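# Move the alphabetically first lettered box into the door tote

## Task

Find the box in this office with the earliest letter of the alphabet on its top and place it inside the tote near the door, resting fully within the tote's rim. All other boxes must remain on their own desks. The robot must not tip over or finish leaning, or the task fails. The result only counts if it holds without the robot supporting it at the end.

## Robot and tools

ROBOT. A TidyBot++: a mobile base 0.54 m long, 0.50 m wide and 0.38 m tall on four driven casters, carrying one seven-joint arm with a two-finger gripper. The shoulder sits 0.12 m ahead of the base centre and 0.68 m above the floor. Segments: upper arm 0.42 m, forearm 0.31 m, hand 0.31 m to the hand point. The arm starts folded, hand pointing down, wrist up to 0.08 m past the base front and elbow up to 1.15 m high. A downward-pointing hand reaches at most about 0.94 m above the floor, and only near the base. Cameras: base_camera (644x364, fixed on the base, looking forward and down) and wrist_camera (644x476 fisheye, looking along the hand).

FRAMES. Base frame: origin on the floor below the base centre, x ahead, y to the left, z up. hand_pose is in this frame; it is the point between the finger pads, with its z axis along the fingers and its y axis the line the pads close along. Odometry frame is the base frame where the scene began. base_odometry counts wheel turns, so slip reads as travel and drift builds over many moves. Heading is positive to the left, -3.142 to 3.142. base_tilt is in degrees, positive when leaning forward or right. Tilt and heading carry a steady bias near 1 degree.

execute_actions. Argument actions: a list holding one action or none (none just reports state and images). An action may contain:
- base: exactly one key, each a relative offset from where the base last reported itself, not a pose. translate_m: metres along x, forward positive, -2 to 2. strafe_m: metres along y, left positive, -2 to 2. rotate_rad: radians, counter-clockwise from above positive, -6.3 to 6.3.
- joints: absolute targets by name, radians. joint_1_rad (whole arm about vertical; positive is clockwise from above, opposite to rotate_rad), joint_3_rad, joint_5_rad, joint_7_rad: unlimited, take the short way, so send steps under half a turn for bigger turns. joint_2_rad -2.249 to 2.249; joint_4_rad -2.579 to 2.579; joint_6_rad -2.099 to 2.099. Done tolerance is 0.039 for joints 1-4, 0.056 for 5-7. joint_7_rad at 1.57 with the hand down makes the fingers open left/right. gripper_pos: 0 fully open to 1 fully closed (tolerance 0.03); pad gap is about 85 x (1 - gripper_pos) mm.
- speeds: caps for this action only; translate_m and strafe_m 0.05 to 0.5 m/s, rotate_rad 0.1 to 1.57 rad/s (top values are defaults). A base move needing over 8.667 s is refused; no action runs past 15 s.
Argument cameras: list of base_camera, wrist_camera or all; omitted or null gives all, [] gives none. Unknown keys, names or out-of-range values refuse the call and nothing moves. Motions in one action start together. Anything left out may still be chasing its earlier target.

Arm geometry with joint_1_rad 0, joint_3_rad 3.14, joint_5_rad 0 (near the start): the arm lies in the x-z plane. Angles from vertical, forward positive: upper arm = joint_2_rad, forearm = joint_2_rad - joint_4_rad, hand = that minus joint_6_rad. The hand point's forward and upward offsets from the shoulder are the sums of length times sin and times cos of those angles.

wait: seconds, 0 to 10; commands nothing and returns state and images. zoom_image: camera plus region [x0, y0, x1, y1] in pixels of that camera's latest full image, at most 504 by 504. read_manual: section "licences"; moves nothing. finished_scene: scene number; ends the scene for good after the robot holds its last command, and reports success.

RESULTS. base_status and joint_status per motion: done (for the base, wheels turned the full amount even if slipping, so a blocked base may say done while short); off_target (rested away from target, maybe still pushing); contact_stop and time_out (base only; target dropped, holds in place); not_followed with a "joint command not followed" / "cause:" line means a self-collision check held back all arm targets (gripper still moves), and they may be retried later. on_its_own describes uncommanded motion. motor_effort is percent of maximum per motor, positive toward larger joint values, bracketed value the peak; readings are noisy. A Motor temperatures line lists arm joints in joint_positions order. MOTOR HOT appears from 60 °C; at 75 °C an OVER-TEMPERATURE FAULT makes the arm sag and keys read limit_stop_at_motor_heat (resend the target). ARM HIT means the arm struck the base or itself. A pictures line names the images' cameras in order. If a stop is reported, remaining calls in that reply are skipped.

PRECISION. Friction leaves joints slightly off even when reported done; resending the same target does nothing. To correct, command last target + (wanted - read). Hand pose is often 1-2 cm off, more when reaching far, so check with cameras and keep fingers clear of the floor. The arm sags under a held load and is not weight-compensated; never command a joint to its current reading while holding something. Closed fingertips stick out about 20 mm beyond the hand point. Closing to 1 squeezes at roughly 100 N per finger; done means empty, off_target means something is gripped.

AVOID. Driving while the arm is snagged above about 0.8 m can tip the robot; sideways force on a raised hand can lift wheels; back away or retract the arm to right a lean. Torque faults (joints 1-4 at 104.5 N m, 5-7 at 51.3 N m; warnings at 56.7 and 29.4) freeze the arm and gripper for 10 s while the base keeps going. No check keeps the arm off the base. Drops, slams, hard pushes and knocking boxes off desks hurt the result. The robot holds its last command while you think, and base offsets count from the last reported state.

Each tool is called after "Request:" as name(argument=value, ...) on one line, values as JSON.

## Session

Request:
execute_actions(actions=[])

Scene clock: 0.00 s.
Motor temperatures (°C, as the motors report them): [29 30 26 25 36 43 39]
base_odometry: x=+0.000 y=+0.000 heading=+0.000 (m, m, rad; odometry frame)
base_tilt: forward=-0.1 right=+0.1 (deg)
base_status: not commanded
joint_positions: joint_1_rad=+0.046 joint_2_rad=-0.310 joint_3_rad=+3.147 joint_4_rad=-2.510 joint_5_rad=+0.015 joint_6_rad=-0.890 joint_7_rad=+1.614 gripper_pos=+0.000
joint_status: not commanded
motor_effort: joint_1_rad=-1 joint_2_rad=-2 joint_3_rad=+0 joint_4_rad=+15 joint_5_rad=+0 joint_6_rad=+0 joint_7_rad=-2 (%)
hand_pose: x=+0.2607 y=-0.0093 z=+0.5867 quat_wxyz=(+0.006, +1.000, +0.001, +0.025) (m; base frame)
pictures: base_camera, wrist_camera
Images, in order (width x height): base_camera 644x364, wrist_camera 644x476.

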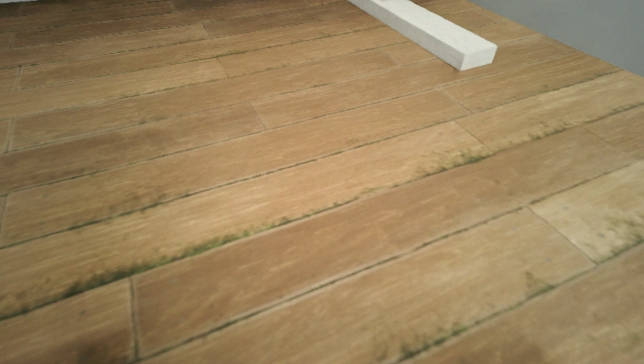

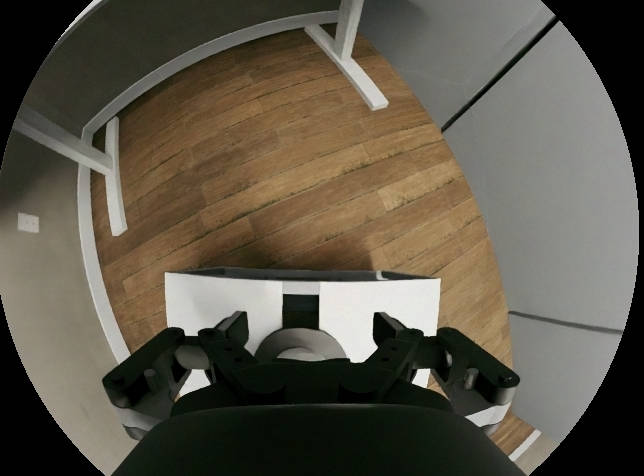

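Request:
execute_actions(actions=[{"joints":{"joint_1_rad":0,"joint_2_rad":-0.4,"joint_4_rad":-0.7,"joint_6_rad":-1.8,"joint_7_rad":1.57}}], cameras=["wrist_camera"])

Request:
execute_actions(actions=[{"joints":{"joint_1_rad":2.0}}], cameras=["wrist_camera"])

Scene clock: 11.10 s.
Motor temperatures (°C, as the motors report them): [29 30 26 25 36 43 39]
base_odometry: x=+0.000 y=+0.000 heading=+0.000 (m, m, rad; odometry frame)
base_tilt: forward=-0.2 right=+0.2 (deg)
base_status: not commanded
joint_positions: joint_1_rad=+0.017 joint_2_rad=-0.392 joint_3_rad=+3.147 joint_4_rad=-0.710 joint_5_rad=+0.015 joint_6_rad=-1.776 joint_7_rad=+1.601 gripper_pos=+0.000
joint_status: all done
motor_effort: joint_1_rad=-1(0) joint_2_rad=+5(9) joint_3_rad=+0(0) joint_4_rad=+11(21) joint_5_rad=+0(0) joint_6_rad=+8(8) joint_7_rad=-1(1) (%)
hand_pose: x=+0.3260 y=-0.0087 z=+1.2136 quat_wxyz=(+0.018, +0.866, -0.002, +0.500) (m; base frame)
pictures: wrist_camera
camera_calibration (this result's frames):
wrist_camera: T_world_to_cam=[[-0.0310838, -0.99815, 0.0522547, -0.066005], [-0.462726, -0.0319696, -0.885925, 1.28993], [0.885956, -0.0517176, -0.460876, 0.40183], [0, 0, 0, 1]] pos_world=[0.238829, -0.00386248, 1.33143]
Images, in order (width x height): wrist_camera 644x476.

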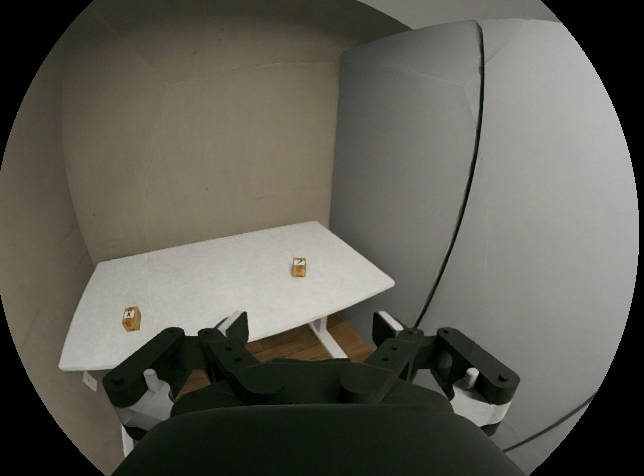

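Scene clock: 14.20 s.
Motor temperatures (°C, as the motors report them): [29 30 26 25 36 43 39]
base_odometry: x=+0.000 y=+0.000 heading=+0.000 (m, m, rad; odometry frame)
base_tilt: forward=-0.1 right=+0.1 (deg)
base_status: not commanded
joint_positions: joint_1_rad=+1.986 joint_2_rad=-0.392 joint_3_rad=+3.147 joint_4_rad=-0.710 joint_5_rad=+0.015 joint_6_rad=-1.776 joint_7_rad=+1.601 gripper_pos=+0.000
joint_status: all done
motor_effort: joint_1_rad=-1(1) joint_2_rad=+4(5) joint_3_rad=+0(0) joint_4_rad=+11(11) joint_5_rad=+0(0) joint_6_rad=+8(8) joint_7_rad=-1(0) (%)
hand_pose: x=+0.0308 y=-0.1875 z=+1.2136 quat_wxyz=(+0.426, +0.478, -0.722, +0.262) (m; base frame)
pictures: wrist_camera
camera_calibration (this result's frames):
wrist_camera: T_world_to_cam=[[-0.908176, 0.415314, 0.0522543, 0.0383696], [0.149775, 0.438982, -0.885925, 1.21705], [-0.390876, -0.796749, -0.460876, 0.553774], [0, 0, 0, 1]] pos_world=[0.0690203, -0.108977, 1.33143]
Images, in order (width x height): wrist_camera 644x476.

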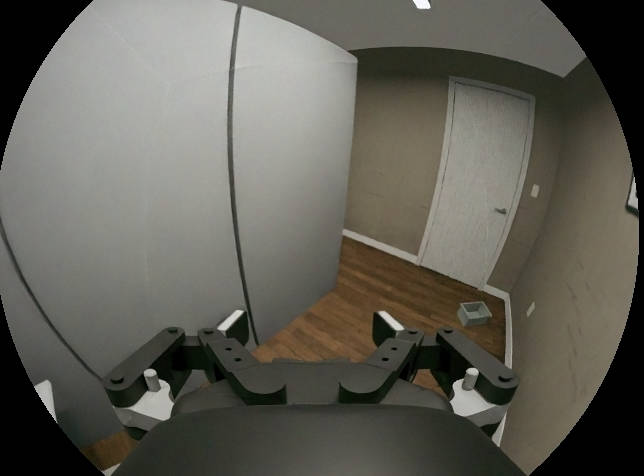

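Request:
execute_actions(actions=[{"base":{"rotate_rad":0.43},"joints":{"joint_1_rad":0,"joint_2_rad":0}}], cameras=["wrist_camera"])

Request:
zoom_image(camera="wrist_camera", region=[150,160,450,300])

Scene clock: 28.73 s.
Motor temperatures (°C, as the motors report them): [29 30 26 25 36 43 39]
base_odometry: x=+0.000 y=+0.000 heading=+0.429 (m, m, rad; odometry frame)
base_tilt: forward=-0.1 right=+0.1 (deg)
base_status: done
joint_positions: joint_1_rad=+0.013 joint_2_rad=-0.011 joint_3_rad=+3.147 joint_4_rad=-0.710 joint_5_rad=+0.015 joint_6_rad=-1.776 joint_7_rad=+1.601 gripper_pos=+0.000
joint_status: all done
motor_effort: joint_1_rad=-1(1) joint_2_rad=-13(13) joint_3_rad=+0(1) joint_4_rad=+15(15) joint_5_rad=+0(1) joint_6_rad=+6(8) joint_7_rad=+0(1) (%)
hand_pose: x=+0.5088 y=-0.0102 z=+1.0986 quat_wxyz=(+0.014, +0.945, +0.002, +0.327) (m; base frame)
pictures: wrist_camera
camera_calibration (this result's frames):
wrist_camera: T_world_to_cam=[[-0.00661186, -0.998535, 0.0536991, -0.0698786], [-0.758702, -0.029972, -0.650747, 1.16481], [0.651404, -0.0450443, -0.757393, 0.631914], [0, 0, 0, 1]] pos_world=[0.471649, -0.00640062, 1.24035]
Images, in order (width x height): wrist_camera 644x476.

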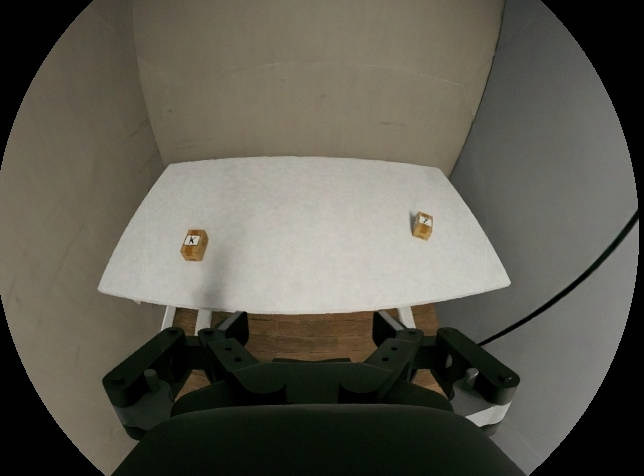

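Region (150, 160, 450, 300) of wrist_camera's 644x476 image, scaled by 1.680; it fills the top 235 rows of this view, and the rest is white.

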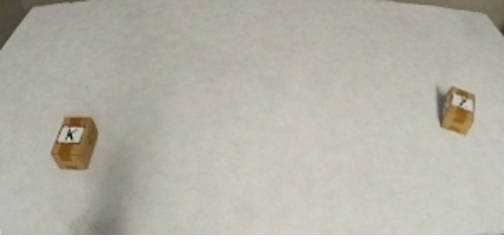

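Request:
zoom_image(camera="wrist_camera", region=[400,205,450,245])

Request:
execute_actions(actions=[{"base":{"strafe_m":-0.35}}], cameras=["wrist_camera"])

Request:
zoom_image(camera="wrist_camera", region=[270,180,390,260])

Request:
execute_actions(actions=[{"base":{"translate_m":-1.65},"joints":{"joint_1_rad":1.57,"joint_2_rad":-0.4,"joint_6_rad":-2.0}}])

Region (400, 205, 450, 245) of wrist_camera's 644x476 image, scaled by 10.080; it fills the top 403 rows of this view, and the rest is white.

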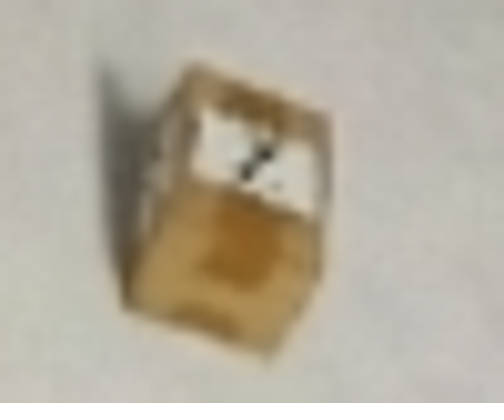

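Scene clock: 37.30 s.
Motor temperatures (°C, as the motors report them): [29 30 26 25 36 43 39]
base_odometry: x=+0.146 y=-0.318 heading=+0.430 (m, m, rad; odometry frame)
base_tilt: forward=+0.0 right=+0.2 (deg)
base_status: done
joint_positions: joint_1_rad=+0.011 joint_2_rad=-0.011 joint_3_rad=+3.147 joint_4_rad=-0.710 joint_5_rad=+0.015 joint_6_rad=-1.776 joint_7_rad=+1.601 gripper_pos=+0.000
joint_status: not commanded
motor_effort: joint_1_rad=-1(3) joint_2_rad=-13(14) joint_3_rad=+0(2) joint_4_rad=+15(15) joint_5_rad=+0(1) joint_6_rad=+6(6) joint_7_rad=-2(1) (%)
hand_pose: x=+0.5089 y=-0.0093 z=+1.0986 quat_wxyz=(+0.014, +0.945, +0.003, +0.327) (m; base frame)
pictures: wrist_camera
camera_calibration (this result's frames):
wrist_camera: T_world_to_cam=[[-0.00440265, -0.99855, 0.0536475, -0.0700616], [-0.758644, -0.0316163, -0.650738, 1.1648], [0.651491, -0.0435643, -0.757404, 0.631911], [0, 0, 0, 1]] pos_world=[0.471673, -0.00560469, 1.24035]
Images, in order (width x height): wrist_camera 644x476.

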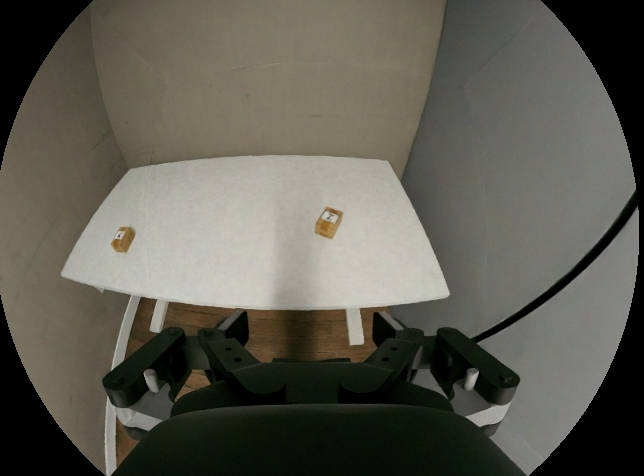

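Region (270, 180, 390, 260) of wrist_camera's 644x476 image, scaled by 4.200.

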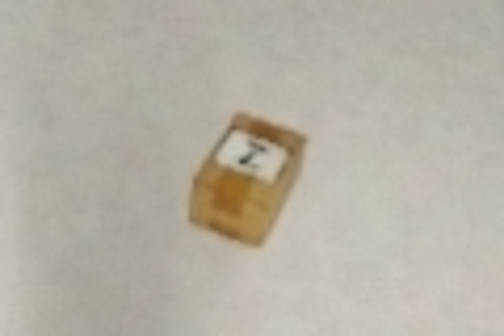

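Scene clock: 41.97 s.
Motor temperatures (°C, as the motors report them): [29 30 26 25 36 43 39]
base_odometry: x=-1.353 y=-1.007 heading=+0.430 (m, m, rad; odometry frame)
base_tilt: forward=-0.1 right=+0.2 (deg)
base_status: done
joint_positions: joint_1_rad=+1.556 joint_2_rad=-0.390 joint_3_rad=+3.147 joint_4_rad=-0.710 joint_5_rad=+0.015 joint_6_rad=-1.976 joint_7_rad=+1.601 gripper_pos=+0.000
joint_status: all done
motor_effort: joint_1_rad=-1(0) joint_2_rad=+5(17) joint_3_rad=+0(1) joint_4_rad=+10(16) joint_5_rad=+0(1) joint_6_rad=+7(8) joint_7_rad=+0(0) (%)
hand_pose: x=+0.1170 y=-0.1721 z=+1.1628 quat_wxyz=(+0.296, +0.654, -0.636, +0.284) (m; base frame)
pictures: base_camera, wrist_camera
camera_calibration (this result's frames):
wrist_camera: T_world_to_cam=[[-0.998682, -0.0107363, 0.0501845, 0.0525296], [-0.0457294, 0.630003, -0.775245, 1.07938], [-0.0232931, -0.776518, -0.629664, 0.733078], [0, 0, 0, 1]] pos_world=[0.118895, -0.110198, 1.29574]
Images, in order (width x height): base_camera 644x364, wrist_camera 644x476.

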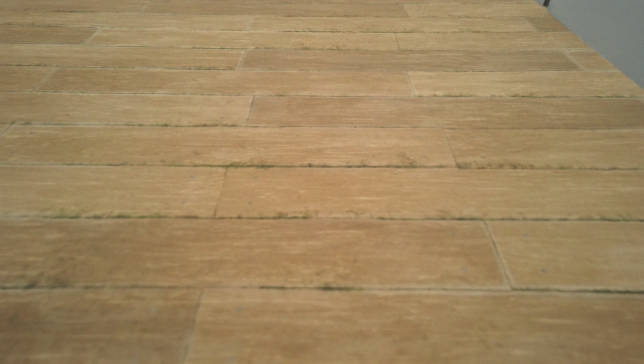

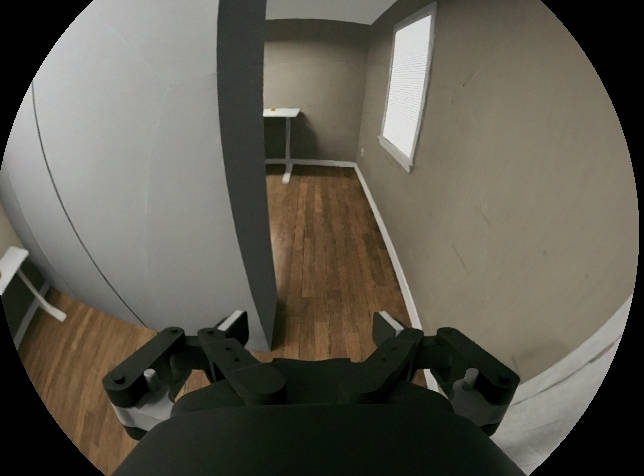

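Request:
execute_actions(actions=[{"base":{"translate_m":-0.13}}], cameras=[])

Request:
execute_actions(actions=[{"base":{"strafe_m":-1.5},"joints":{"joint_1_rad":1.0,"joint_6_rad":-1.8}}])

Scene clock: 49.80 s.
Motor temperatures (°C, as the motors report them): [29 30 26 25 36 43 39]
base_odometry: x=-1.471 y=-1.061 heading=+0.430 (m, m, rad; odometry frame)
base_tilt: forward=-0.1 right=+0.2 (deg)
base_status: done
joint_positions: joint_1_rad=+1.556 joint_2_rad=-0.390 joint_3_rad=+3.147 joint_4_rad=-0.710 joint_5_rad=+0.015 joint_6_rad=-1.976 joint_7_rad=+1.601 gripper_pos=+0.000
joint_status: not commanded
motor_effort: joint_1_rad=-1(0) joint_2_rad=+5(6) joint_3_rad=+0(1) joint_4_rad=+10(11) joint_5_rad=+0(1) joint_6_rad=+7(7) joint_7_rad=+0(1) (%)
hand_pose: x=+0.1169 y=-0.1719 z=+1.1628 quat_wxyz=(+0.296, +0.654, -0.636, +0.284) (m; base frame)
pictures: none
No camera images: the call's "cameras" was empty. Leave "cameras" out to get every camera's image.

Scene clock: 54.17 s.
Motor temperatures (°C, as the motors report them): [29 30 26 25 36 43 39]
base_odometry: x=-0.846 y=-2.425 heading=+0.430 (m, m, rad; odometry frame)
base_tilt: forward=-0.1 right=+0.2 (deg)
base_status: done
joint_positions: joint_1_rad=+1.014 joint_2_rad=-0.397 joint_3_rad=+3.147 joint_4_rad=-0.709 joint_5_rad=+0.015 joint_6_rad=-1.823 joint_7_rad=+1.601 gripper_pos=+0.000
joint_status: all done
motor_effort: joint_1_rad=-1(1) joint_2_rad=+5(9) joint_3_rad=+0(0) joint_4_rad=+10(11) joint_5_rad=+0(0) joint_6_rad=+8(8) joint_7_rad=+0(0) (%)
hand_pose: x=+0.2186 y=-0.1698 z=+1.2026 quat_wxyz=(+0.246, +0.768, -0.421, +0.415) (m; base frame)
pictures: base_camera, wrist_camera
camera_calibration (this result's frames):
wrist_camera: T_world_to_cam=[[-0.854479, -0.516907, 0.0516949, 0.0327594], [-0.295588, 0.401953, -0.866638, 1.23925], [0.427193, -0.755804, -0.496252, 0.506913], [0, 0, 0, 1]] pos_world=[0.177748, -0.0980578, 1.32384]
Images, in order (width x height): base_camera 644x364, wrist_camera 644x476.

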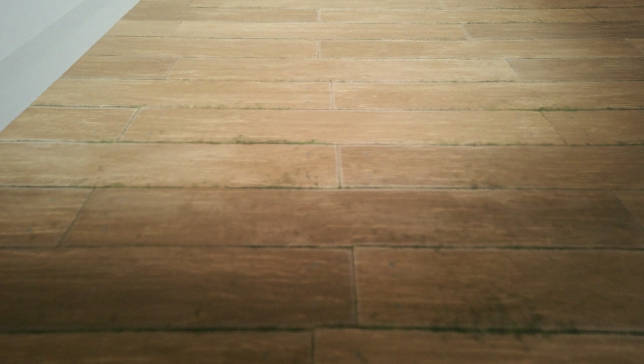

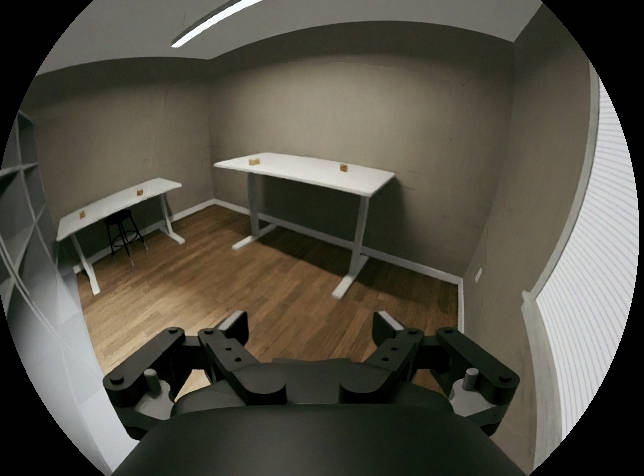

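Request:
execute_actions(actions=[{"base":{"strafe_m":-0.65}}], cameras=[])

Request:
execute_actions(actions=[{"base":{"translate_m":1.0},"joints":{"joint_1_rad":1.57,"joint_2_rad":0.2,"joint_4_rad":-0.1,"joint_6_rad":-1.8}}])

Scene clock: 65.10 s.
Motor temperatures (°C, as the motors report them): [29 30 26 25 36 43 39]
base_odometry: x=-0.575 y=-3.016 heading=+0.430 (m, m, rad; odometry frame)
base_tilt: forward=-0.2 right=+0.1 (deg)
base_status: done
joint_positions: joint_1_rad=+1.014 joint_2_rad=-0.398 joint_3_rad=+3.147 joint_4_rad=-0.709 joint_5_rad=+0.015 joint_6_rad=-1.822 joint_7_rad=+1.601 gripper_pos=+0.000
joint_status: not commanded
motor_effort: joint_1_rad=-1(1) joint_2_rad=+5(8) joint_3_rad=+0(1) joint_4_rad=+11(12) joint_5_rad=+0(0) joint_6_rad=+8(9) joint_7_rad=+0(1) (%)
hand_pose: x=+0.2185 y=-0.1697 z=+1.2029 quat_wxyz=(+0.246, +0.768, -0.421, +0.416) (m; base frame)
pictures: none
No camera images: the call's "cameras" was empty. Leave "cameras" out to get every camera's image.

Scene clock: 68.47 s.
Motor temperatures (°C, as the motors report them): [29 30 26 25 36 43 39]
base_odometry: x=+0.334 y=-2.599 heading=+0.430 (m, m, rad; odometry frame)
base_tilt: forward=-0.1 right=+0.2 (deg)
base_status: done
joint_positions: joint_1_rad=+1.558 joint_2_rad=+0.204 joint_3_rad=+3.147 joint_4_rad=-0.114 joint_5_rad=+0.015 joint_6_rad=-1.821 joint_7_rad=+1.601 gripper_pos=+0.000
joint_status: all done
motor_effort: joint_1_rad=-1(0) joint_2_rad=-17(21) joint_3_rad=+0(1) joint_4_rad=+11(12) joint_5_rad=+0(1) joint_6_rad=+8(9) joint_7_rad=+0(0) (%)
hand_pose: x=+0.1199 y=-0.4462 z=+1.2245 quat_wxyz=(+0.347, +0.628, -0.612, +0.331) (m; base frame)
pictures: base_camera, wrist_camera
camera_calibration (this result's frames):
wrist_camera: T_world_to_cam=[[-0.998494, -0.000414893, 0.0548571, 0.0482777], [-0.0476647, 0.501599, -0.863786, 1.35141], [-0.0271579, -0.8651, -0.500864, 0.362396], [0, 0, 0, 1]] pos_world=[0.122461, -0.364338, 1.34619]
Images, in order (width x height): base_camera 644x364, wrist_camera 644x476.

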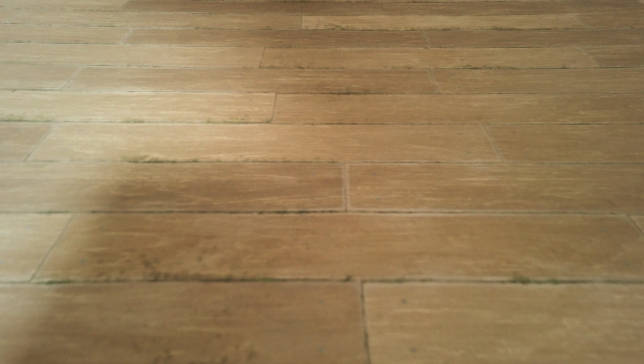

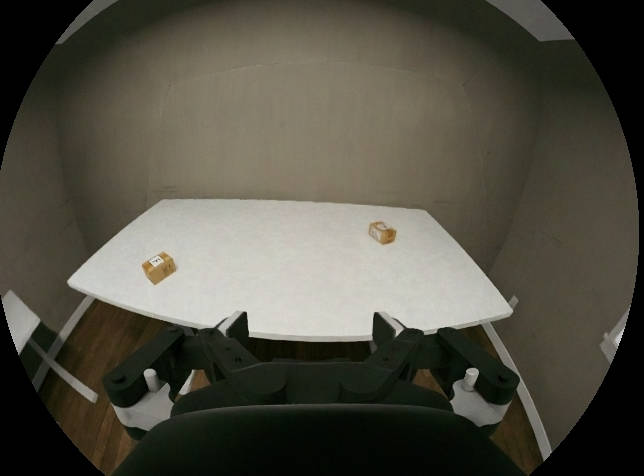

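Request:
execute_actions(actions=[{"base":{"strafe_m":-0.25}}], cameras=["wrist_camera"])

Request:
zoom_image(camera="wrist_camera", region=[360,230,470,320])

Request:
execute_actions(actions=[{"base":{"translate_m":0.45}}], cameras=["wrist_camera"])

Scene clock: 80.40 s.
Motor temperatures (°C, as the motors report them): [29 31 26 25 36 43 39]
base_odometry: x=+0.438 y=-2.827 heading=+0.431 (m, m, rad; odometry frame)
base_tilt: forward=-0.1 right=+0.2 (deg)
base_status: done
joint_positions: joint_1_rad=+1.558 joint_2_rad=+0.207 joint_3_rad=+3.147 joint_4_rad=-0.110 joint_5_rad=+0.015 joint_6_rad=-1.821 joint_7_rad=+1.601 gripper_pos=+0.000
joint_status: not commanded
motor_effort: joint_1_rad=-1(2) joint_2_rad=-17(20) joint_3_rad=+0(1) joint_4_rad=+11(12) joint_5_rad=+0(0) joint_6_rad=+8(8) joint_7_rad=-1(1) (%)
hand_pose: x=+0.1199 y=-0.4473 z=+1.2249 quat_wxyz=(+0.348, +0.628, -0.612, +0.332) (m; base frame)
pictures: wrist_camera
camera_calibration (this result's frames):
wrist_camera: T_world_to_cam=[[-0.998494, -0.000275925, 0.0548681, 0.048304], [-0.0476563, 0.499959, -0.864737, 1.35274], [-0.0271932, -0.866049, -0.499219, 0.35915], [0, 0, 0, 1]] pos_world=[0.122464, -0.365257, 1.34641]
Images, in order (width x height): wrist_camera 644x476.

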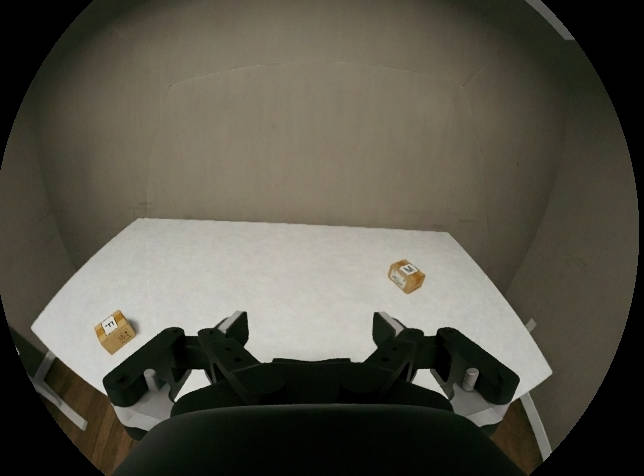

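Region (360, 230, 470, 320) of wrist_camera's 644x476 image, scaled by 4.582; it fills the top 412 rows of this view, and the rest is white.

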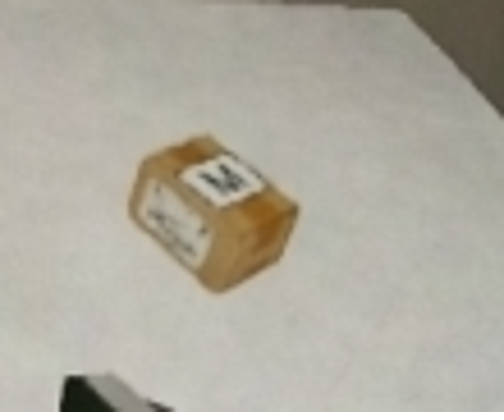

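Scene clock: 82.67 s.
Motor temperatures (°C, as the motors report them): [29 31 26 25 36 43 39]
base_odometry: x=+0.848 y=-2.639 heading=+0.430 (m, m, rad; odometry frame)
base_tilt: forward=-0.1 right=+0.1 (deg)
base_status: done
joint_positions: joint_1_rad=+1.561 joint_2_rad=+0.207 joint_3_rad=+3.147 joint_4_rad=-0.110 joint_5_rad=+0.015 joint_6_rad=-1.821 joint_7_rad=+1.601 gripper_pos=+0.000
joint_status: not commanded
motor_effort: joint_1_rad=-1(3) joint_2_rad=-17(17) joint_3_rad=-1(2) joint_4_rad=+10(11) joint_5_rad=+0(1) joint_6_rad=+8(8) joint_7_rad=-1(1) (%)
hand_pose: x=+0.1187 y=-0.4472 z=+1.2250 quat_wxyz=(+0.348, +0.627, -0.612, +0.332) (m; base frame)
pictures: wrist_camera
camera_calibration (this result's frames):
wrist_camera: T_world_to_cam=[[-0.998492, 0.0022824, 0.0548565, 0.0483199], [-0.0463697, 0.499942, -0.864817, 1.35264], [-0.0293989, -0.866056, -0.499082, 0.35932], [0, 0, 0, 1]] pos_world=[0.121532, -0.365159, 1.34646]
Images, in order (width x height): wrist_camera 644x476.

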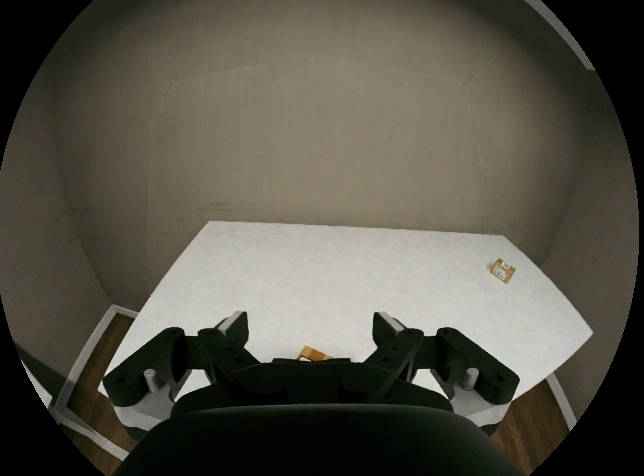

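M and F here. Check the third desk.

Request:
execute_actions(actions=[{"base":{"strafe_m":0.4},"joints":{"joint_1_rad":-0.3,"joint_2_rad":0.6,"joint_4_rad":-0.2,"joint_6_rad":-1.5}}])

Scene clock: 90.40 s.
Motor temperatures (°C, as the motors report them): [29 31 26 25 36 43 39]
base_odometry: x=+0.681 y=-2.275 heading=+0.430 (m, m, rad; odometry frame)
base_tilt: forward=-0.1 right=+0.1 (deg)
base_status: done
joint_positions: joint_1_rad=-0.294 joint_2_rad=+0.587 joint_3_rad=+3.147 joint_4_rad=-0.185 joint_5_rad=+0.015 joint_6_rad=-1.524 joint_7_rad=+1.601 gripper_pos=+0.000
joint_status: all done
motor_effort: joint_1_rad=-1(1) joint_2_rad=-35(35) joint_3_rad=-1(1) joint_4_rad=+17(17) joint_5_rad=+0(1) joint_6_rad=+7(9) joint_7_rad=-1(1) (%)
hand_pose: x=+0.7764 y=+0.1938 z=+1.0507 quat_wxyz=(-0.045, +0.901, +0.143, +0.408) (m; base frame)
pictures: base_camera, wrist_camera
camera_calibration (this result's frames):
wrist_camera: T_world_to_cam=[[0.288843, -0.955449, 0.0607157, -0.106991], [-0.589709, -0.227518, -0.774906, 1.38035], [0.754197, 0.188021, -0.629154, 0.170845], [0, 0, 0, 1]] pos_world=[0.716056, 0.179707, 1.18362]
Images, in order (width x height): base_camera 644x364, wrist_camera 644x476.

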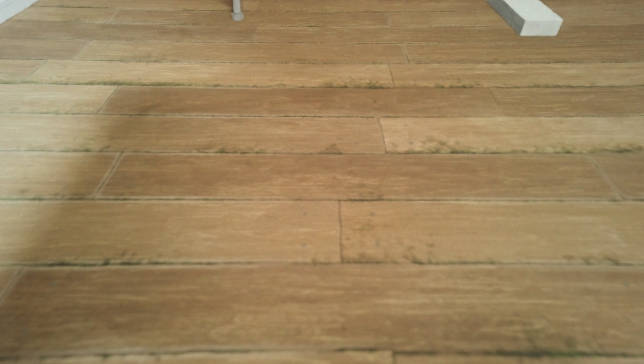

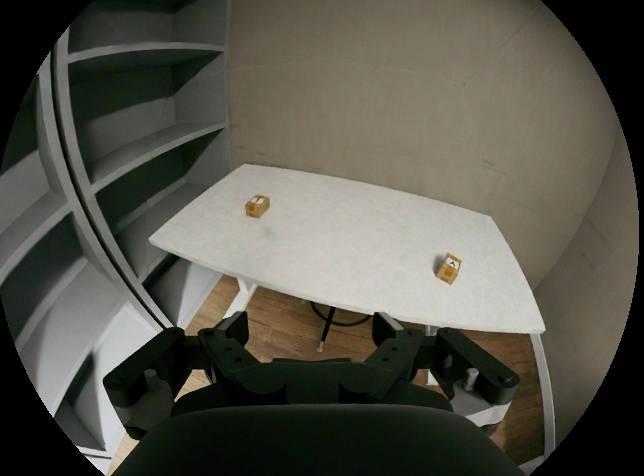

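Request:
execute_actions(actions=[{"base":{"translate_m":0.3},"joints":{"joint_1_rad":-0.2,"joint_6_rad":-1.9}}], cameras=["wrist_camera"])

Request:
zoom_image(camera="wrist_camera", region=[150,130,510,310])

Scene clock: 97.23 s.
Motor temperatures (°C, as the motors report them): [29 31 26 25 36 43 39]
base_odometry: x=+0.954 y=-2.150 heading=+0.430 (m, m, rad; odometry frame)
base_tilt: forward=-0.1 right=+0.1 (deg)
base_status: done
joint_positions: joint_1_rad=-0.203 joint_2_rad=+0.605 joint_3_rad=+3.147 joint_4_rad=-0.190 joint_5_rad=+0.015 joint_6_rad=-1.897 joint_7_rad=+1.601 gripper_pos=+0.000
joint_status: all done
motor_effort: joint_1_rad=-1(1) joint_2_rad=-34(37) joint_3_rad=-1(1) joint_4_rad=+15(17) joint_5_rad=+0(1) joint_6_rad=+4(8) joint_7_rad=-2(1) (%)
hand_pose: x=+0.7065 y=+0.1162 z=+0.9678 quat_wxyz=(-0.011, +0.969, +0.108, +0.223) (m; base frame)
pictures: wrist_camera
camera_calibration (this result's frames):
wrist_camera: T_world_to_cam=[[0.218095, -0.97455, 0.0518306, -0.0950336], [-0.854428, -0.216336, -0.472388, 1.15017], [0.471579, 0.05874, -0.879865, 0.64328], [0, 0, 0, 1]] pos_world=[0.700103, 0.118421, 1.11425]
Images, in order (width x height): wrist_camera 644x476.

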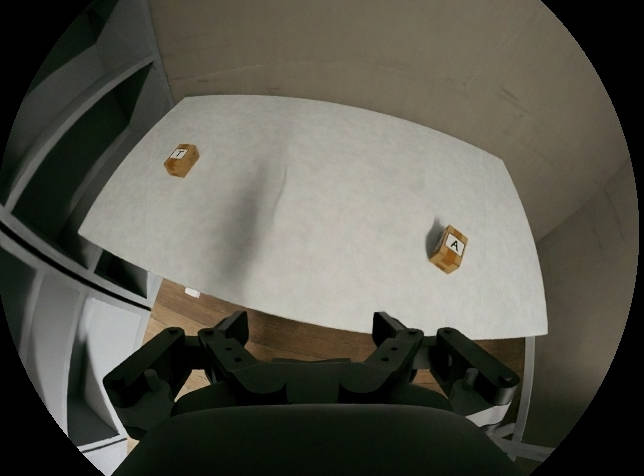

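Region (150, 130, 510, 310) of wrist_camera's 644x476 image, scaled by 1.400.

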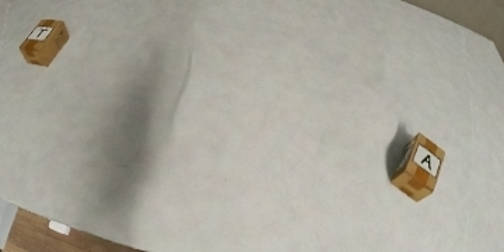

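Request:
execute_actions(actions=[{"base":{"strafe_m":-0.15},"joints":{"joint_1_rad":0,"joint_2_rad":0.187,"joint_4_rad":-1.106,"joint_6_rad":-1.85}}], cameras=[])

Request:
execute_actions(actions=[{"base":{"translate_m":0.34}}])

Scene clock: 110.03 s.
Motor temperatures (°C, as the motors report them): [29 31 26 25 36 43 39]
base_odometry: x=+1.016 y=-2.286 heading=+0.431 (m, m, rad; odometry frame)
base_tilt: forward=-0.1 right=+0.2 (deg)
base_status: done
joint_positions: joint_1_rad=-0.016 joint_2_rad=+0.199 joint_3_rad=+3.147 joint_4_rad=-1.093 joint_5_rad=+0.015 joint_6_rad=-1.875 joint_7_rad=+1.601 gripper_pos=+0.000
joint_status: all done
motor_effort: joint_1_rad=-1(2) joint_2_rad=-22(36) joint_3_rad=+0(1) joint_4_rad=+17(18) joint_5_rad=+0(1) joint_6_rad=+0(4) joint_7_rad=-1(1) (%)
hand_pose: x=+0.4965 y=+0.0011 z=+0.8696 quat_wxyz=(+0.007, +1.000, +0.018, -0.013) (m; base frame)
pictures: none
No camera images: the call's "cameras" was empty. Leave "cameras" out to get every camera's image.

Scene clock: 112.07 s.
Motor temperatures (°C, as the motors report them): [29 31 26 25 36 43 39]
base_odometry: x=+1.326 y=-2.144 heading=+0.430 (m, m, rad; odometry frame)
base_tilt: forward=-0.1 right=+0.1 (deg)
base_status: done
joint_positions: joint_1_rad=-0.015 joint_2_rad=+0.194 joint_3_rad=+3.147 joint_4_rad=-1.095 joint_5_rad=+0.015 joint_6_rad=-1.870 joint_7_rad=+1.601 gripper_pos=+0.000
joint_status: not commanded
motor_effort: joint_1_rad=-1(0) joint_2_rad=-22(26) joint_3_rad=+0(0) joint_4_rad=+17(18) joint_5_rad=+0(0) joint_6_rad=+0(0) joint_7_rad=-1(1) (%)
hand_pose: x=+0.4968 y=+0.0008 z=+0.8710 quat_wxyz=(+0.008, +1.000, +0.018, -0.009) (m; base frame)
pictures: base_camera, wrist_camera
camera_calibration (this result's frames):
wrist_camera: T_world_to_cam=[[0.0510103, -0.998078, 0.0352001, -0.0592489], [-0.998316, -0.0519335, -0.0258297, 0.582692], [0.0276081, -0.0338232, -0.999046, 0.988243], [0, 0, 0, 1]] pos_world=[0.55745, 0.00455179, 1.00444]
Images, in order (width x height): base_camera 644x364, wrist_camera 644x476.

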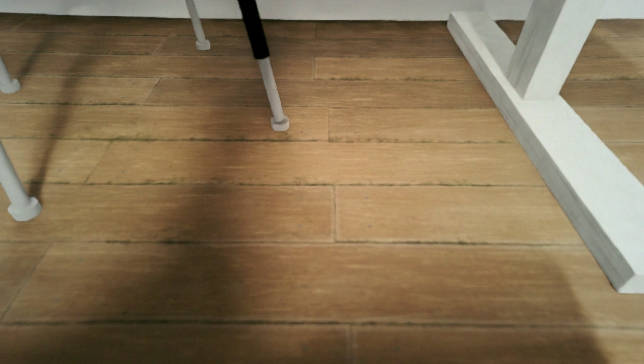

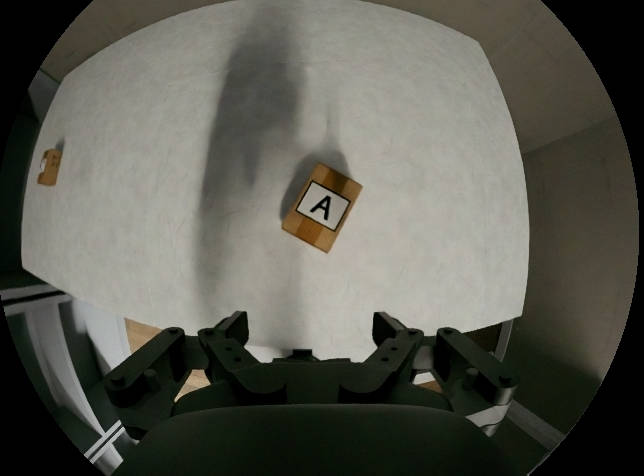

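Request:
execute_actions(actions=[{"base":{"translate_m":0.09},"joints":{"joint_1_rad":0.02,"joint_7_rad":1.08,"joint_2_rad":0.15,"joint_4_rad":-1.35,"joint_6_rad":-1.62}}], cameras=["wrist_camera"])

Scene clock: 121.17 s.
Motor temperatures (°C, as the motors report them): [29 31 26 25 36 43 39]
base_odometry: x=+1.408 y=-2.107 heading=+0.430 (m, m, rad; odometry frame)
base_tilt: forward=-0.1 right=+0.2 (deg)
base_status: done
joint_positions: joint_1_rad=+0.004 joint_2_rad=+0.161 joint_3_rad=+3.147 joint_4_rad=-1.340 joint_5_rad=+0.015 joint_6_rad=-1.642 joint_7_rad=+1.106 gripper_pos=+0.000
joint_status: all done
motor_effort: joint_1_rad=-1(2) joint_2_rad=-22(25) joint_3_rad=+0(1) joint_4_rad=+18(18) joint_5_rad=+0(0) joint_6_rad=+0(1) joint_7_rad=+0(0) (%)
hand_pose: x=+0.4998 y=-0.0065 z=+0.8080 quat_wxyz=(+0.008, +0.972, -0.235, +0.002) (m; base frame)
pictures: wrist_camera
camera_calibration (this result's frames):
wrist_camera: T_world_to_cam=[[-0.44338, -0.89565, 0.0349993, 0.183466], [-0.895858, 0.441535, -0.049854, 0.555042], [0.0291984, -0.0534586, -0.998143, 0.923368], [0, 0, 0, 1]] pos_world=[0.551623, -0.0313872, 0.942903]
Images, in order (width x height): wrist_camera 644x476.

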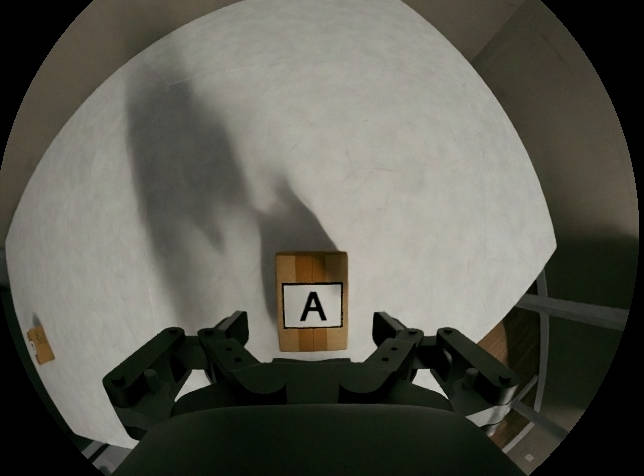

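Request:
execute_actions(actions=[{"joints":{"joint_4_rad":-1.55,"joint_6_rad":-1.41}}], cameras=["wrist_camera"])

Request:
execute_actions(actions=[{"joints":{"gripper_pos":1}}], cameras=["wrist_camera"])

Scene clock: 130.23 s.
Motor temperatures (°C, as the motors report them): [29 31 26 25 36 43 39]
base_odometry: x=+1.408 y=-2.107 heading=+0.430 (m, m, rad; odometry frame)
base_tilt: forward=-0.1 right=+0.2 (deg)
base_status: not commanded
joint_positions: joint_1_rad=+0.004 joint_2_rad=+0.159 joint_3_rad=+3.147 joint_4_rad=-1.540 joint_5_rad=+0.015 joint_6_rad=-1.432 joint_7_rad=+1.106 gripper_pos=+0.000
joint_status: all done
motor_effort: joint_1_rad=-1(1) joint_2_rad=-22(23) joint_3_rad=+0(0) joint_4_rad=+18(19) joint_5_rad=+0(0) joint_6_rad=+0(0) joint_7_rad=-1(2) (%)
hand_pose: x=+0.5006 y=-0.0065 z=+0.7458 quat_wxyz=(+0.006, +0.972, -0.234, +0.007) (m; base frame)
pictures: wrist_camera
camera_calibration (this result's frames):
wrist_camera: T_world_to_cam=[[-0.440952, -0.89702, 0.0302783, 0.188287], [-0.896639, 0.438759, -0.0594123, 0.560208], [0.0400092, -0.0533467, -0.997774, 0.855553], [0, 0, 0, 1]] pos_world=[0.5511, -0.031258, 0.881231]
Images, in order (width x height): wrist_camera 644x476.

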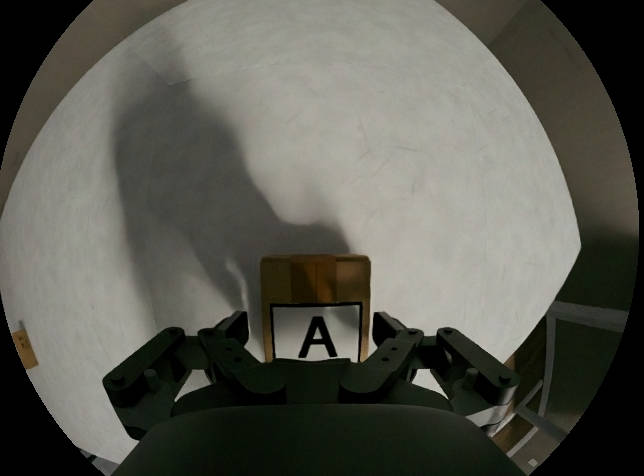

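Scene clock: 131.33 s.
Motor temperatures (°C, as the motors report them): [29 31 26 25 36 43 39]
base_odometry: x=+1.408 y=-2.107 heading=+0.430 (m, m, rad; odometry frame)
base_tilt: forward=-0.1 right=+0.2 (deg)
base_status: not commanded
joint_positions: joint_1_rad=+0.004 joint_2_rad=+0.155 joint_3_rad=+3.147 joint_4_rad=-1.542 joint_5_rad=+0.015 joint_6_rad=-1.432 joint_7_rad=+1.106 gripper_pos=+0.349
joint_status: gripper_pos off_target (ended at +0.349, target +1.000)
motor_effort: joint_1_rad=-1(1) joint_2_rad=-22(23) joint_3_rad=+0(1) joint_4_rad=+18(19) joint_5_rad=+0(0) joint_6_rad=+0(1) joint_7_rad=-2(0) (%)
hand_pose: x=+0.4997 y=-0.0065 z=+0.7465 quat_wxyz=(+0.006, +0.972, -0.234, +0.008) (m; base frame)
pictures: wrist_camera
camera_calibration (this result's frames):
wrist_camera: T_world_to_cam=[[-0.441136, -0.896954, 0.0295298, 0.188453], [-0.896471, 0.438893, -0.0609225, 0.560462], [0.0416842, -0.0533478, -0.997706, 0.855357], [0, 0, 0, 1]] pos_world=[0.549917, -0.0313179, 0.881974]
Images, in order (width x height): wrist_camera 644x476.

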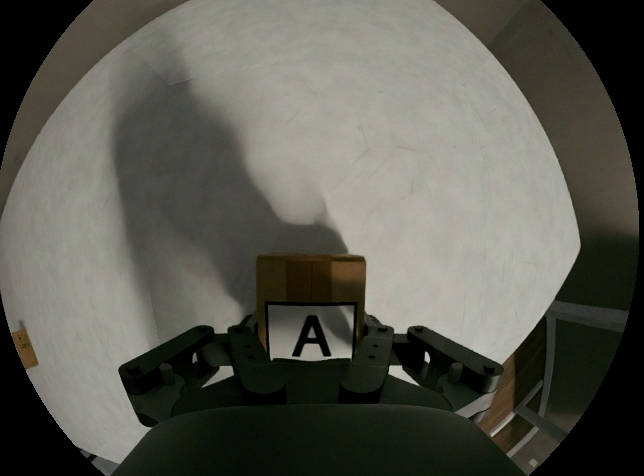

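Request:
execute_actions(actions=[{"joints":{"joint_2_rad":-0.1}}], cameras=[])

Request:
execute_actions(actions=[{"base":{"translate_m":-2},"joints":{"joint_7_rad":1.6}}], cameras=[])

Request:
execute_actions(actions=[{"base":{"rotate_rad":1.571}}], cameras=[])

Request:
execute_actions(actions=[{"base":{"strafe_m":0.18}}])

Scene clock: 142.10 s.
Motor temperatures (°C, as the motors report them): [29 31 26 25 36 43 39]
base_odometry: x=+1.408 y=-2.107 heading=+0.430 (m, m, rad; odometry frame)
base_tilt: forward=-0.1 right=+0.1 (deg)
base_status: not commanded
joint_positions: joint_1_rad=+0.004 joint_2_rad=-0.100 joint_3_rad=+3.147 joint_4_rad=-1.543 joint_5_rad=+0.015 joint_6_rad=-1.432 joint_7_rad=+1.106 gripper_pos=+0.349
joint_status: all done
motor_effort: joint_1_rad=-1(1) joint_2_rad=-14(25) joint_3_rad=+0(0) joint_4_rad=+20(20) joint_5_rad=+0(0) joint_6_rad=+3(3) joint_7_rad=-1(1) (%)
hand_pose: x=+0.4707 y=-0.0064 z=+0.8402 quat_wxyz=(-0.023, +0.963, -0.233, +0.131) (m; base frame)
pictures: none
No camera images: the call's "cameras" was empty. Leave "cameras" out to get every camera's image.

Scene clock: 147.57 s.
Motor temperatures (°C, as the motors report them): [29 31 26 25 36 43 39]
base_odometry: x=-0.410 y=-2.941 heading=+0.430 (m, m, rad; odometry frame)
base_tilt: forward=-0.1 right=+0.2 (deg)
base_status: done
joint_positions: joint_1_rad=+0.007 joint_2_rad=-0.098 joint_3_rad=+3.147 joint_4_rad=-1.544 joint_5_rad=+0.015 joint_6_rad=-1.429 joint_7_rad=+1.591 gripper_pos=+0.349
joint_status: all done
motor_effort: joint_1_rad=-1(2) joint_2_rad=-15(17) joint_3_rad=+0(4) joint_4_rad=+20(20) joint_5_rad=+0(2) joint_6_rad=+3(4) joint_7_rad=-1(1) (%)
hand_pose: x=+0.4715 y=-0.0074 z=+0.8391 quat_wxyz=(+0.009, +0.991, +0.004, +0.132) (m; base frame)
pictures: none
No camera images: the call's "cameras" was empty. Leave "cameras" out to get every camera's image.

Scene clock: 149.90 s.
Motor temperatures (°C, as the motors report them): [29 31 26 25 36 43 39]
base_odometry: x=-0.410 y=-2.941 heading=+2.001 (m, m, rad; odometry frame)
base_tilt: forward=-0.1 right=+0.1 (deg)
base_status: done
joint_positions: joint_1_rad=+0.011 joint_2_rad=-0.097 joint_3_rad=+3.145 joint_4_rad=-1.544 joint_5_rad=+0.015 joint_6_rad=-1.429 joint_7_rad=+1.591 gripper_pos=+0.349
joint_status: not commanded
motor_effort: joint_1_rad=-1(3) joint_2_rad=-15(16) joint_3_rad=+0(2) joint_4_rad=+20(20) joint_5_rad=+0(1) joint_6_rad=+3(3) joint_7_rad=-2(2) (%)
hand_pose: x=+0.4716 y=-0.0082 z=+0.8389 quat_wxyz=(+0.009, +0.991, +0.003, +0.132) (m; base frame)
pictures: none
No camera images: the call's "cameras" was empty. Leave "cameras" out to get every camera's image.

Scene clock: 151.47 s.
Motor temperatures (°C, as the motors report them): [29 31 26 25 36 43 39]
base_odometry: x=-0.574 y=-3.017 heading=+2.002 (m, m, rad; odometry frame)
base_tilt: forward=-0.1 right=+0.1 (deg)
base_status: done
joint_positions: joint_1_rad=+0.012 joint_2_rad=-0.097 joint_3_rad=+3.144 joint_4_rad=-1.544 joint_5_rad=+0.015 joint_6_rad=-1.429 joint_7_rad=+1.591 gripper_pos=+0.349
joint_status: not commanded
motor_effort: joint_1_rad=-1(1) joint_2_rad=-15(16) joint_3_rad=+0(2) joint_4_rad=+20(20) joint_5_rad=+0(1) joint_6_rad=+3(3) joint_7_rad=-2(1) (%)
hand_pose: x=+0.4716 y=-0.0084 z=+0.8389 quat_wxyz=(+0.010, +0.991, +0.003, +0.132) (m; base frame)
pictures: base_camera, wrist_camera
camera_calibration (this result's frames):
wrist_camera: T_world_to_cam=[[0.0119665, -0.998979, 0.0435611, -0.0546297], [-0.952678, -0.0246236, -0.302983, 0.767447], [0.303747, -0.037874, -0.952, 0.786882], [0, 0, 0, 1]] pos_world=[0.492771, -0.00587421, 0.984014]
Images, in order (width x height): base_camera 644x364, wrist_camera 644x476.

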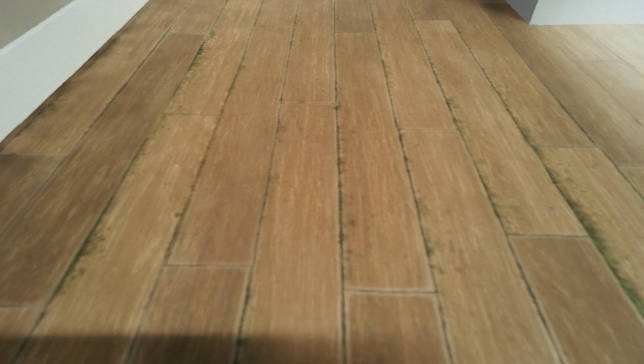

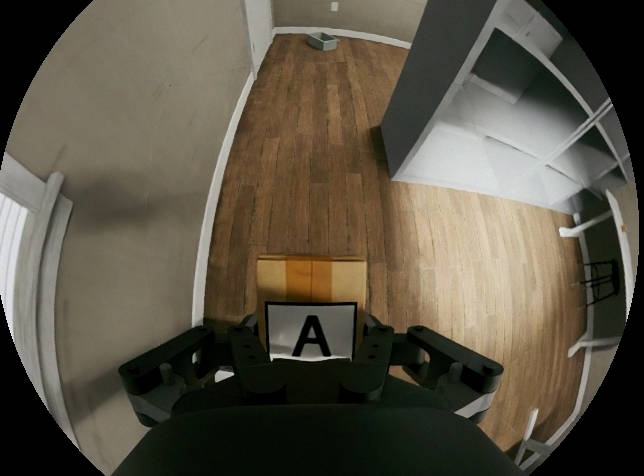

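Request:
execute_actions(actions=[{"base":{"translate_m":2},"joints":{"joint_2_rad":1.134,"joint_4_rad":-1.688,"joint_6_rad":-0.32}}])

Scene clock: 162.83 s.
Motor temperatures (°C, as the motors report them): [29 32 26 25 36 43 39]
base_odometry: x=-1.410 y=-1.200 heading=+2.002 (m, m, rad; odometry frame)
base_tilt: forward=-0.1 right=+0.1 (deg)
base_status: done
joint_positions: joint_1_rad=+0.012 joint_2_rad=+1.135 joint_3_rad=+3.144 joint_4_rad=-1.677 joint_5_rad=+0.015 joint_6_rad=-0.339 joint_7_rad=+1.591 gripper_pos=+0.349
joint_status: all done
motor_effort: joint_1_rad=-1(0) joint_2_rad=-40(43) joint_3_rad=-1(1) joint_4_rad=+7(22) joint_5_rad=+0(1) joint_6_rad=+0(4) joint_7_rad=+0(1) (%)
hand_pose: x=+0.5994 y=-0.0075 z=+0.2508 quat_wxyz=(+0.004, +1.000, +0.010, -0.004) (m; base frame)
pictures: base_camera, wrist_camera
camera_calibration (this result's frames):
wrist_camera: T_world_to_cam=[[0.03601, -0.998971, 0.027561, -0.0400554], [-0.998727, -0.0369489, -0.0343476, 0.671156], [0.0353306, -0.0262891, -0.99903, 0.360954], [0, 0, 0, 1]] pos_world=[0.658991, -0.00572657, 0.384761]
Images, in order (width x height): base_camera 644x364, wrist_camera 644x476.

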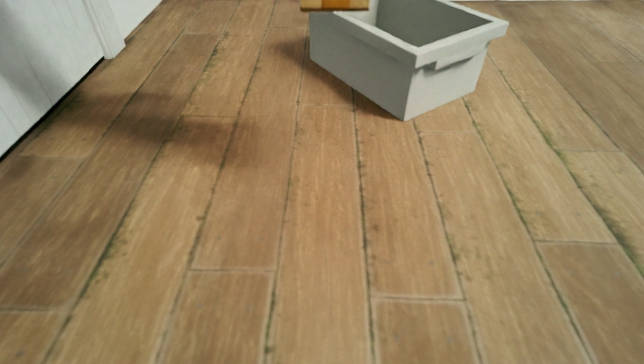

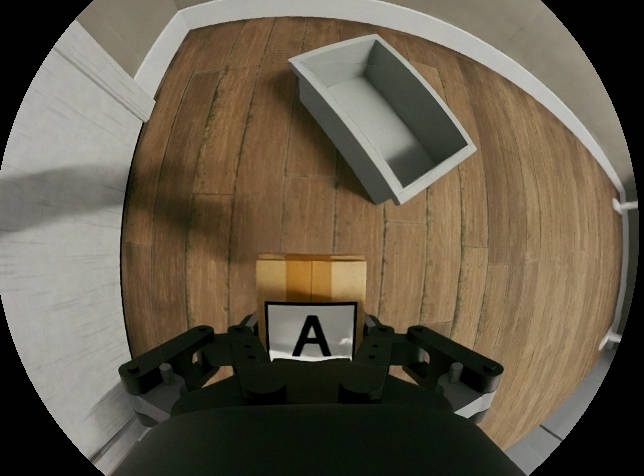

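Request:
execute_actions(actions=[{"base":{"translate_m":0.29},"joints":{"joint_1_rad":0.28,"joint_7_rad":0.9}}])

Scene clock: 172.07 s.
Motor temperatures (°C, as the motors report them): [29 32 26 25 36 43 39]
base_odometry: x=-1.531 y=-0.936 heading=+2.002 (m, m, rad; odometry frame)
base_tilt: forward=-0.1 right=+0.2 (deg)
base_status: done
joint_positions: joint_1_rad=+0.278 joint_2_rad=+1.135 joint_3_rad=+3.146 joint_4_rad=-1.682 joint_5_rad=+0.015 joint_6_rad=-0.338 joint_7_rad=+0.924 gripper_pos=+0.349
joint_status: all done
motor_effort: joint_1_rad=-1(4) joint_2_rad=-39(41) joint_3_rad=-1(3) joint_4_rad=+6(8) joint_5_rad=+0(0) joint_6_rad=+0(2) joint_7_rad=+0(2) (%)
hand_pose: x=+0.5775 y=-0.1337 z=+0.2503 quat_wxyz=(+0.006, +0.898, -0.441, -0.006) (m; base frame)
pictures: base_camera, wrist_camera
camera_calibration (this result's frames):
wrist_camera: T_world_to_cam=[[-0.781036, -0.623464, 0.0356978, 0.354687], [-0.624472, 0.780116, -0.0381201, 0.538649], [-0.0040819, -0.0520655, -0.998635, 0.377089], [0, 0, 0, 1]] pos_world=[0.614934, -0.17944, 0.384447]
Images, in order (width x height): base_camera 644x364, wrist_camera 644x476.

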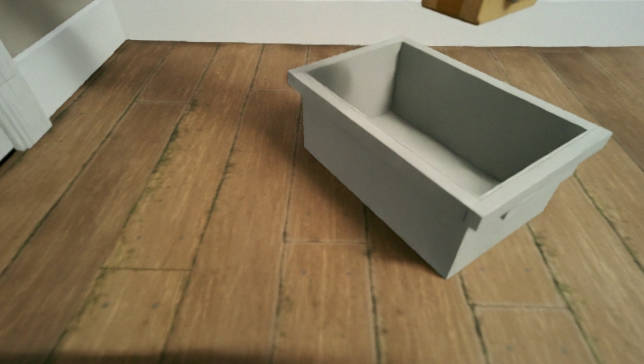

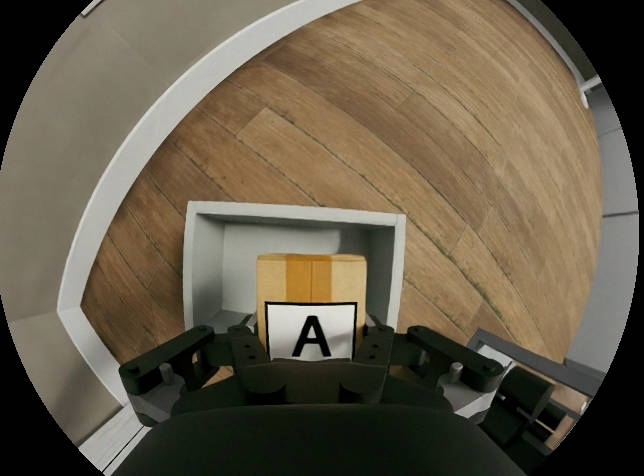

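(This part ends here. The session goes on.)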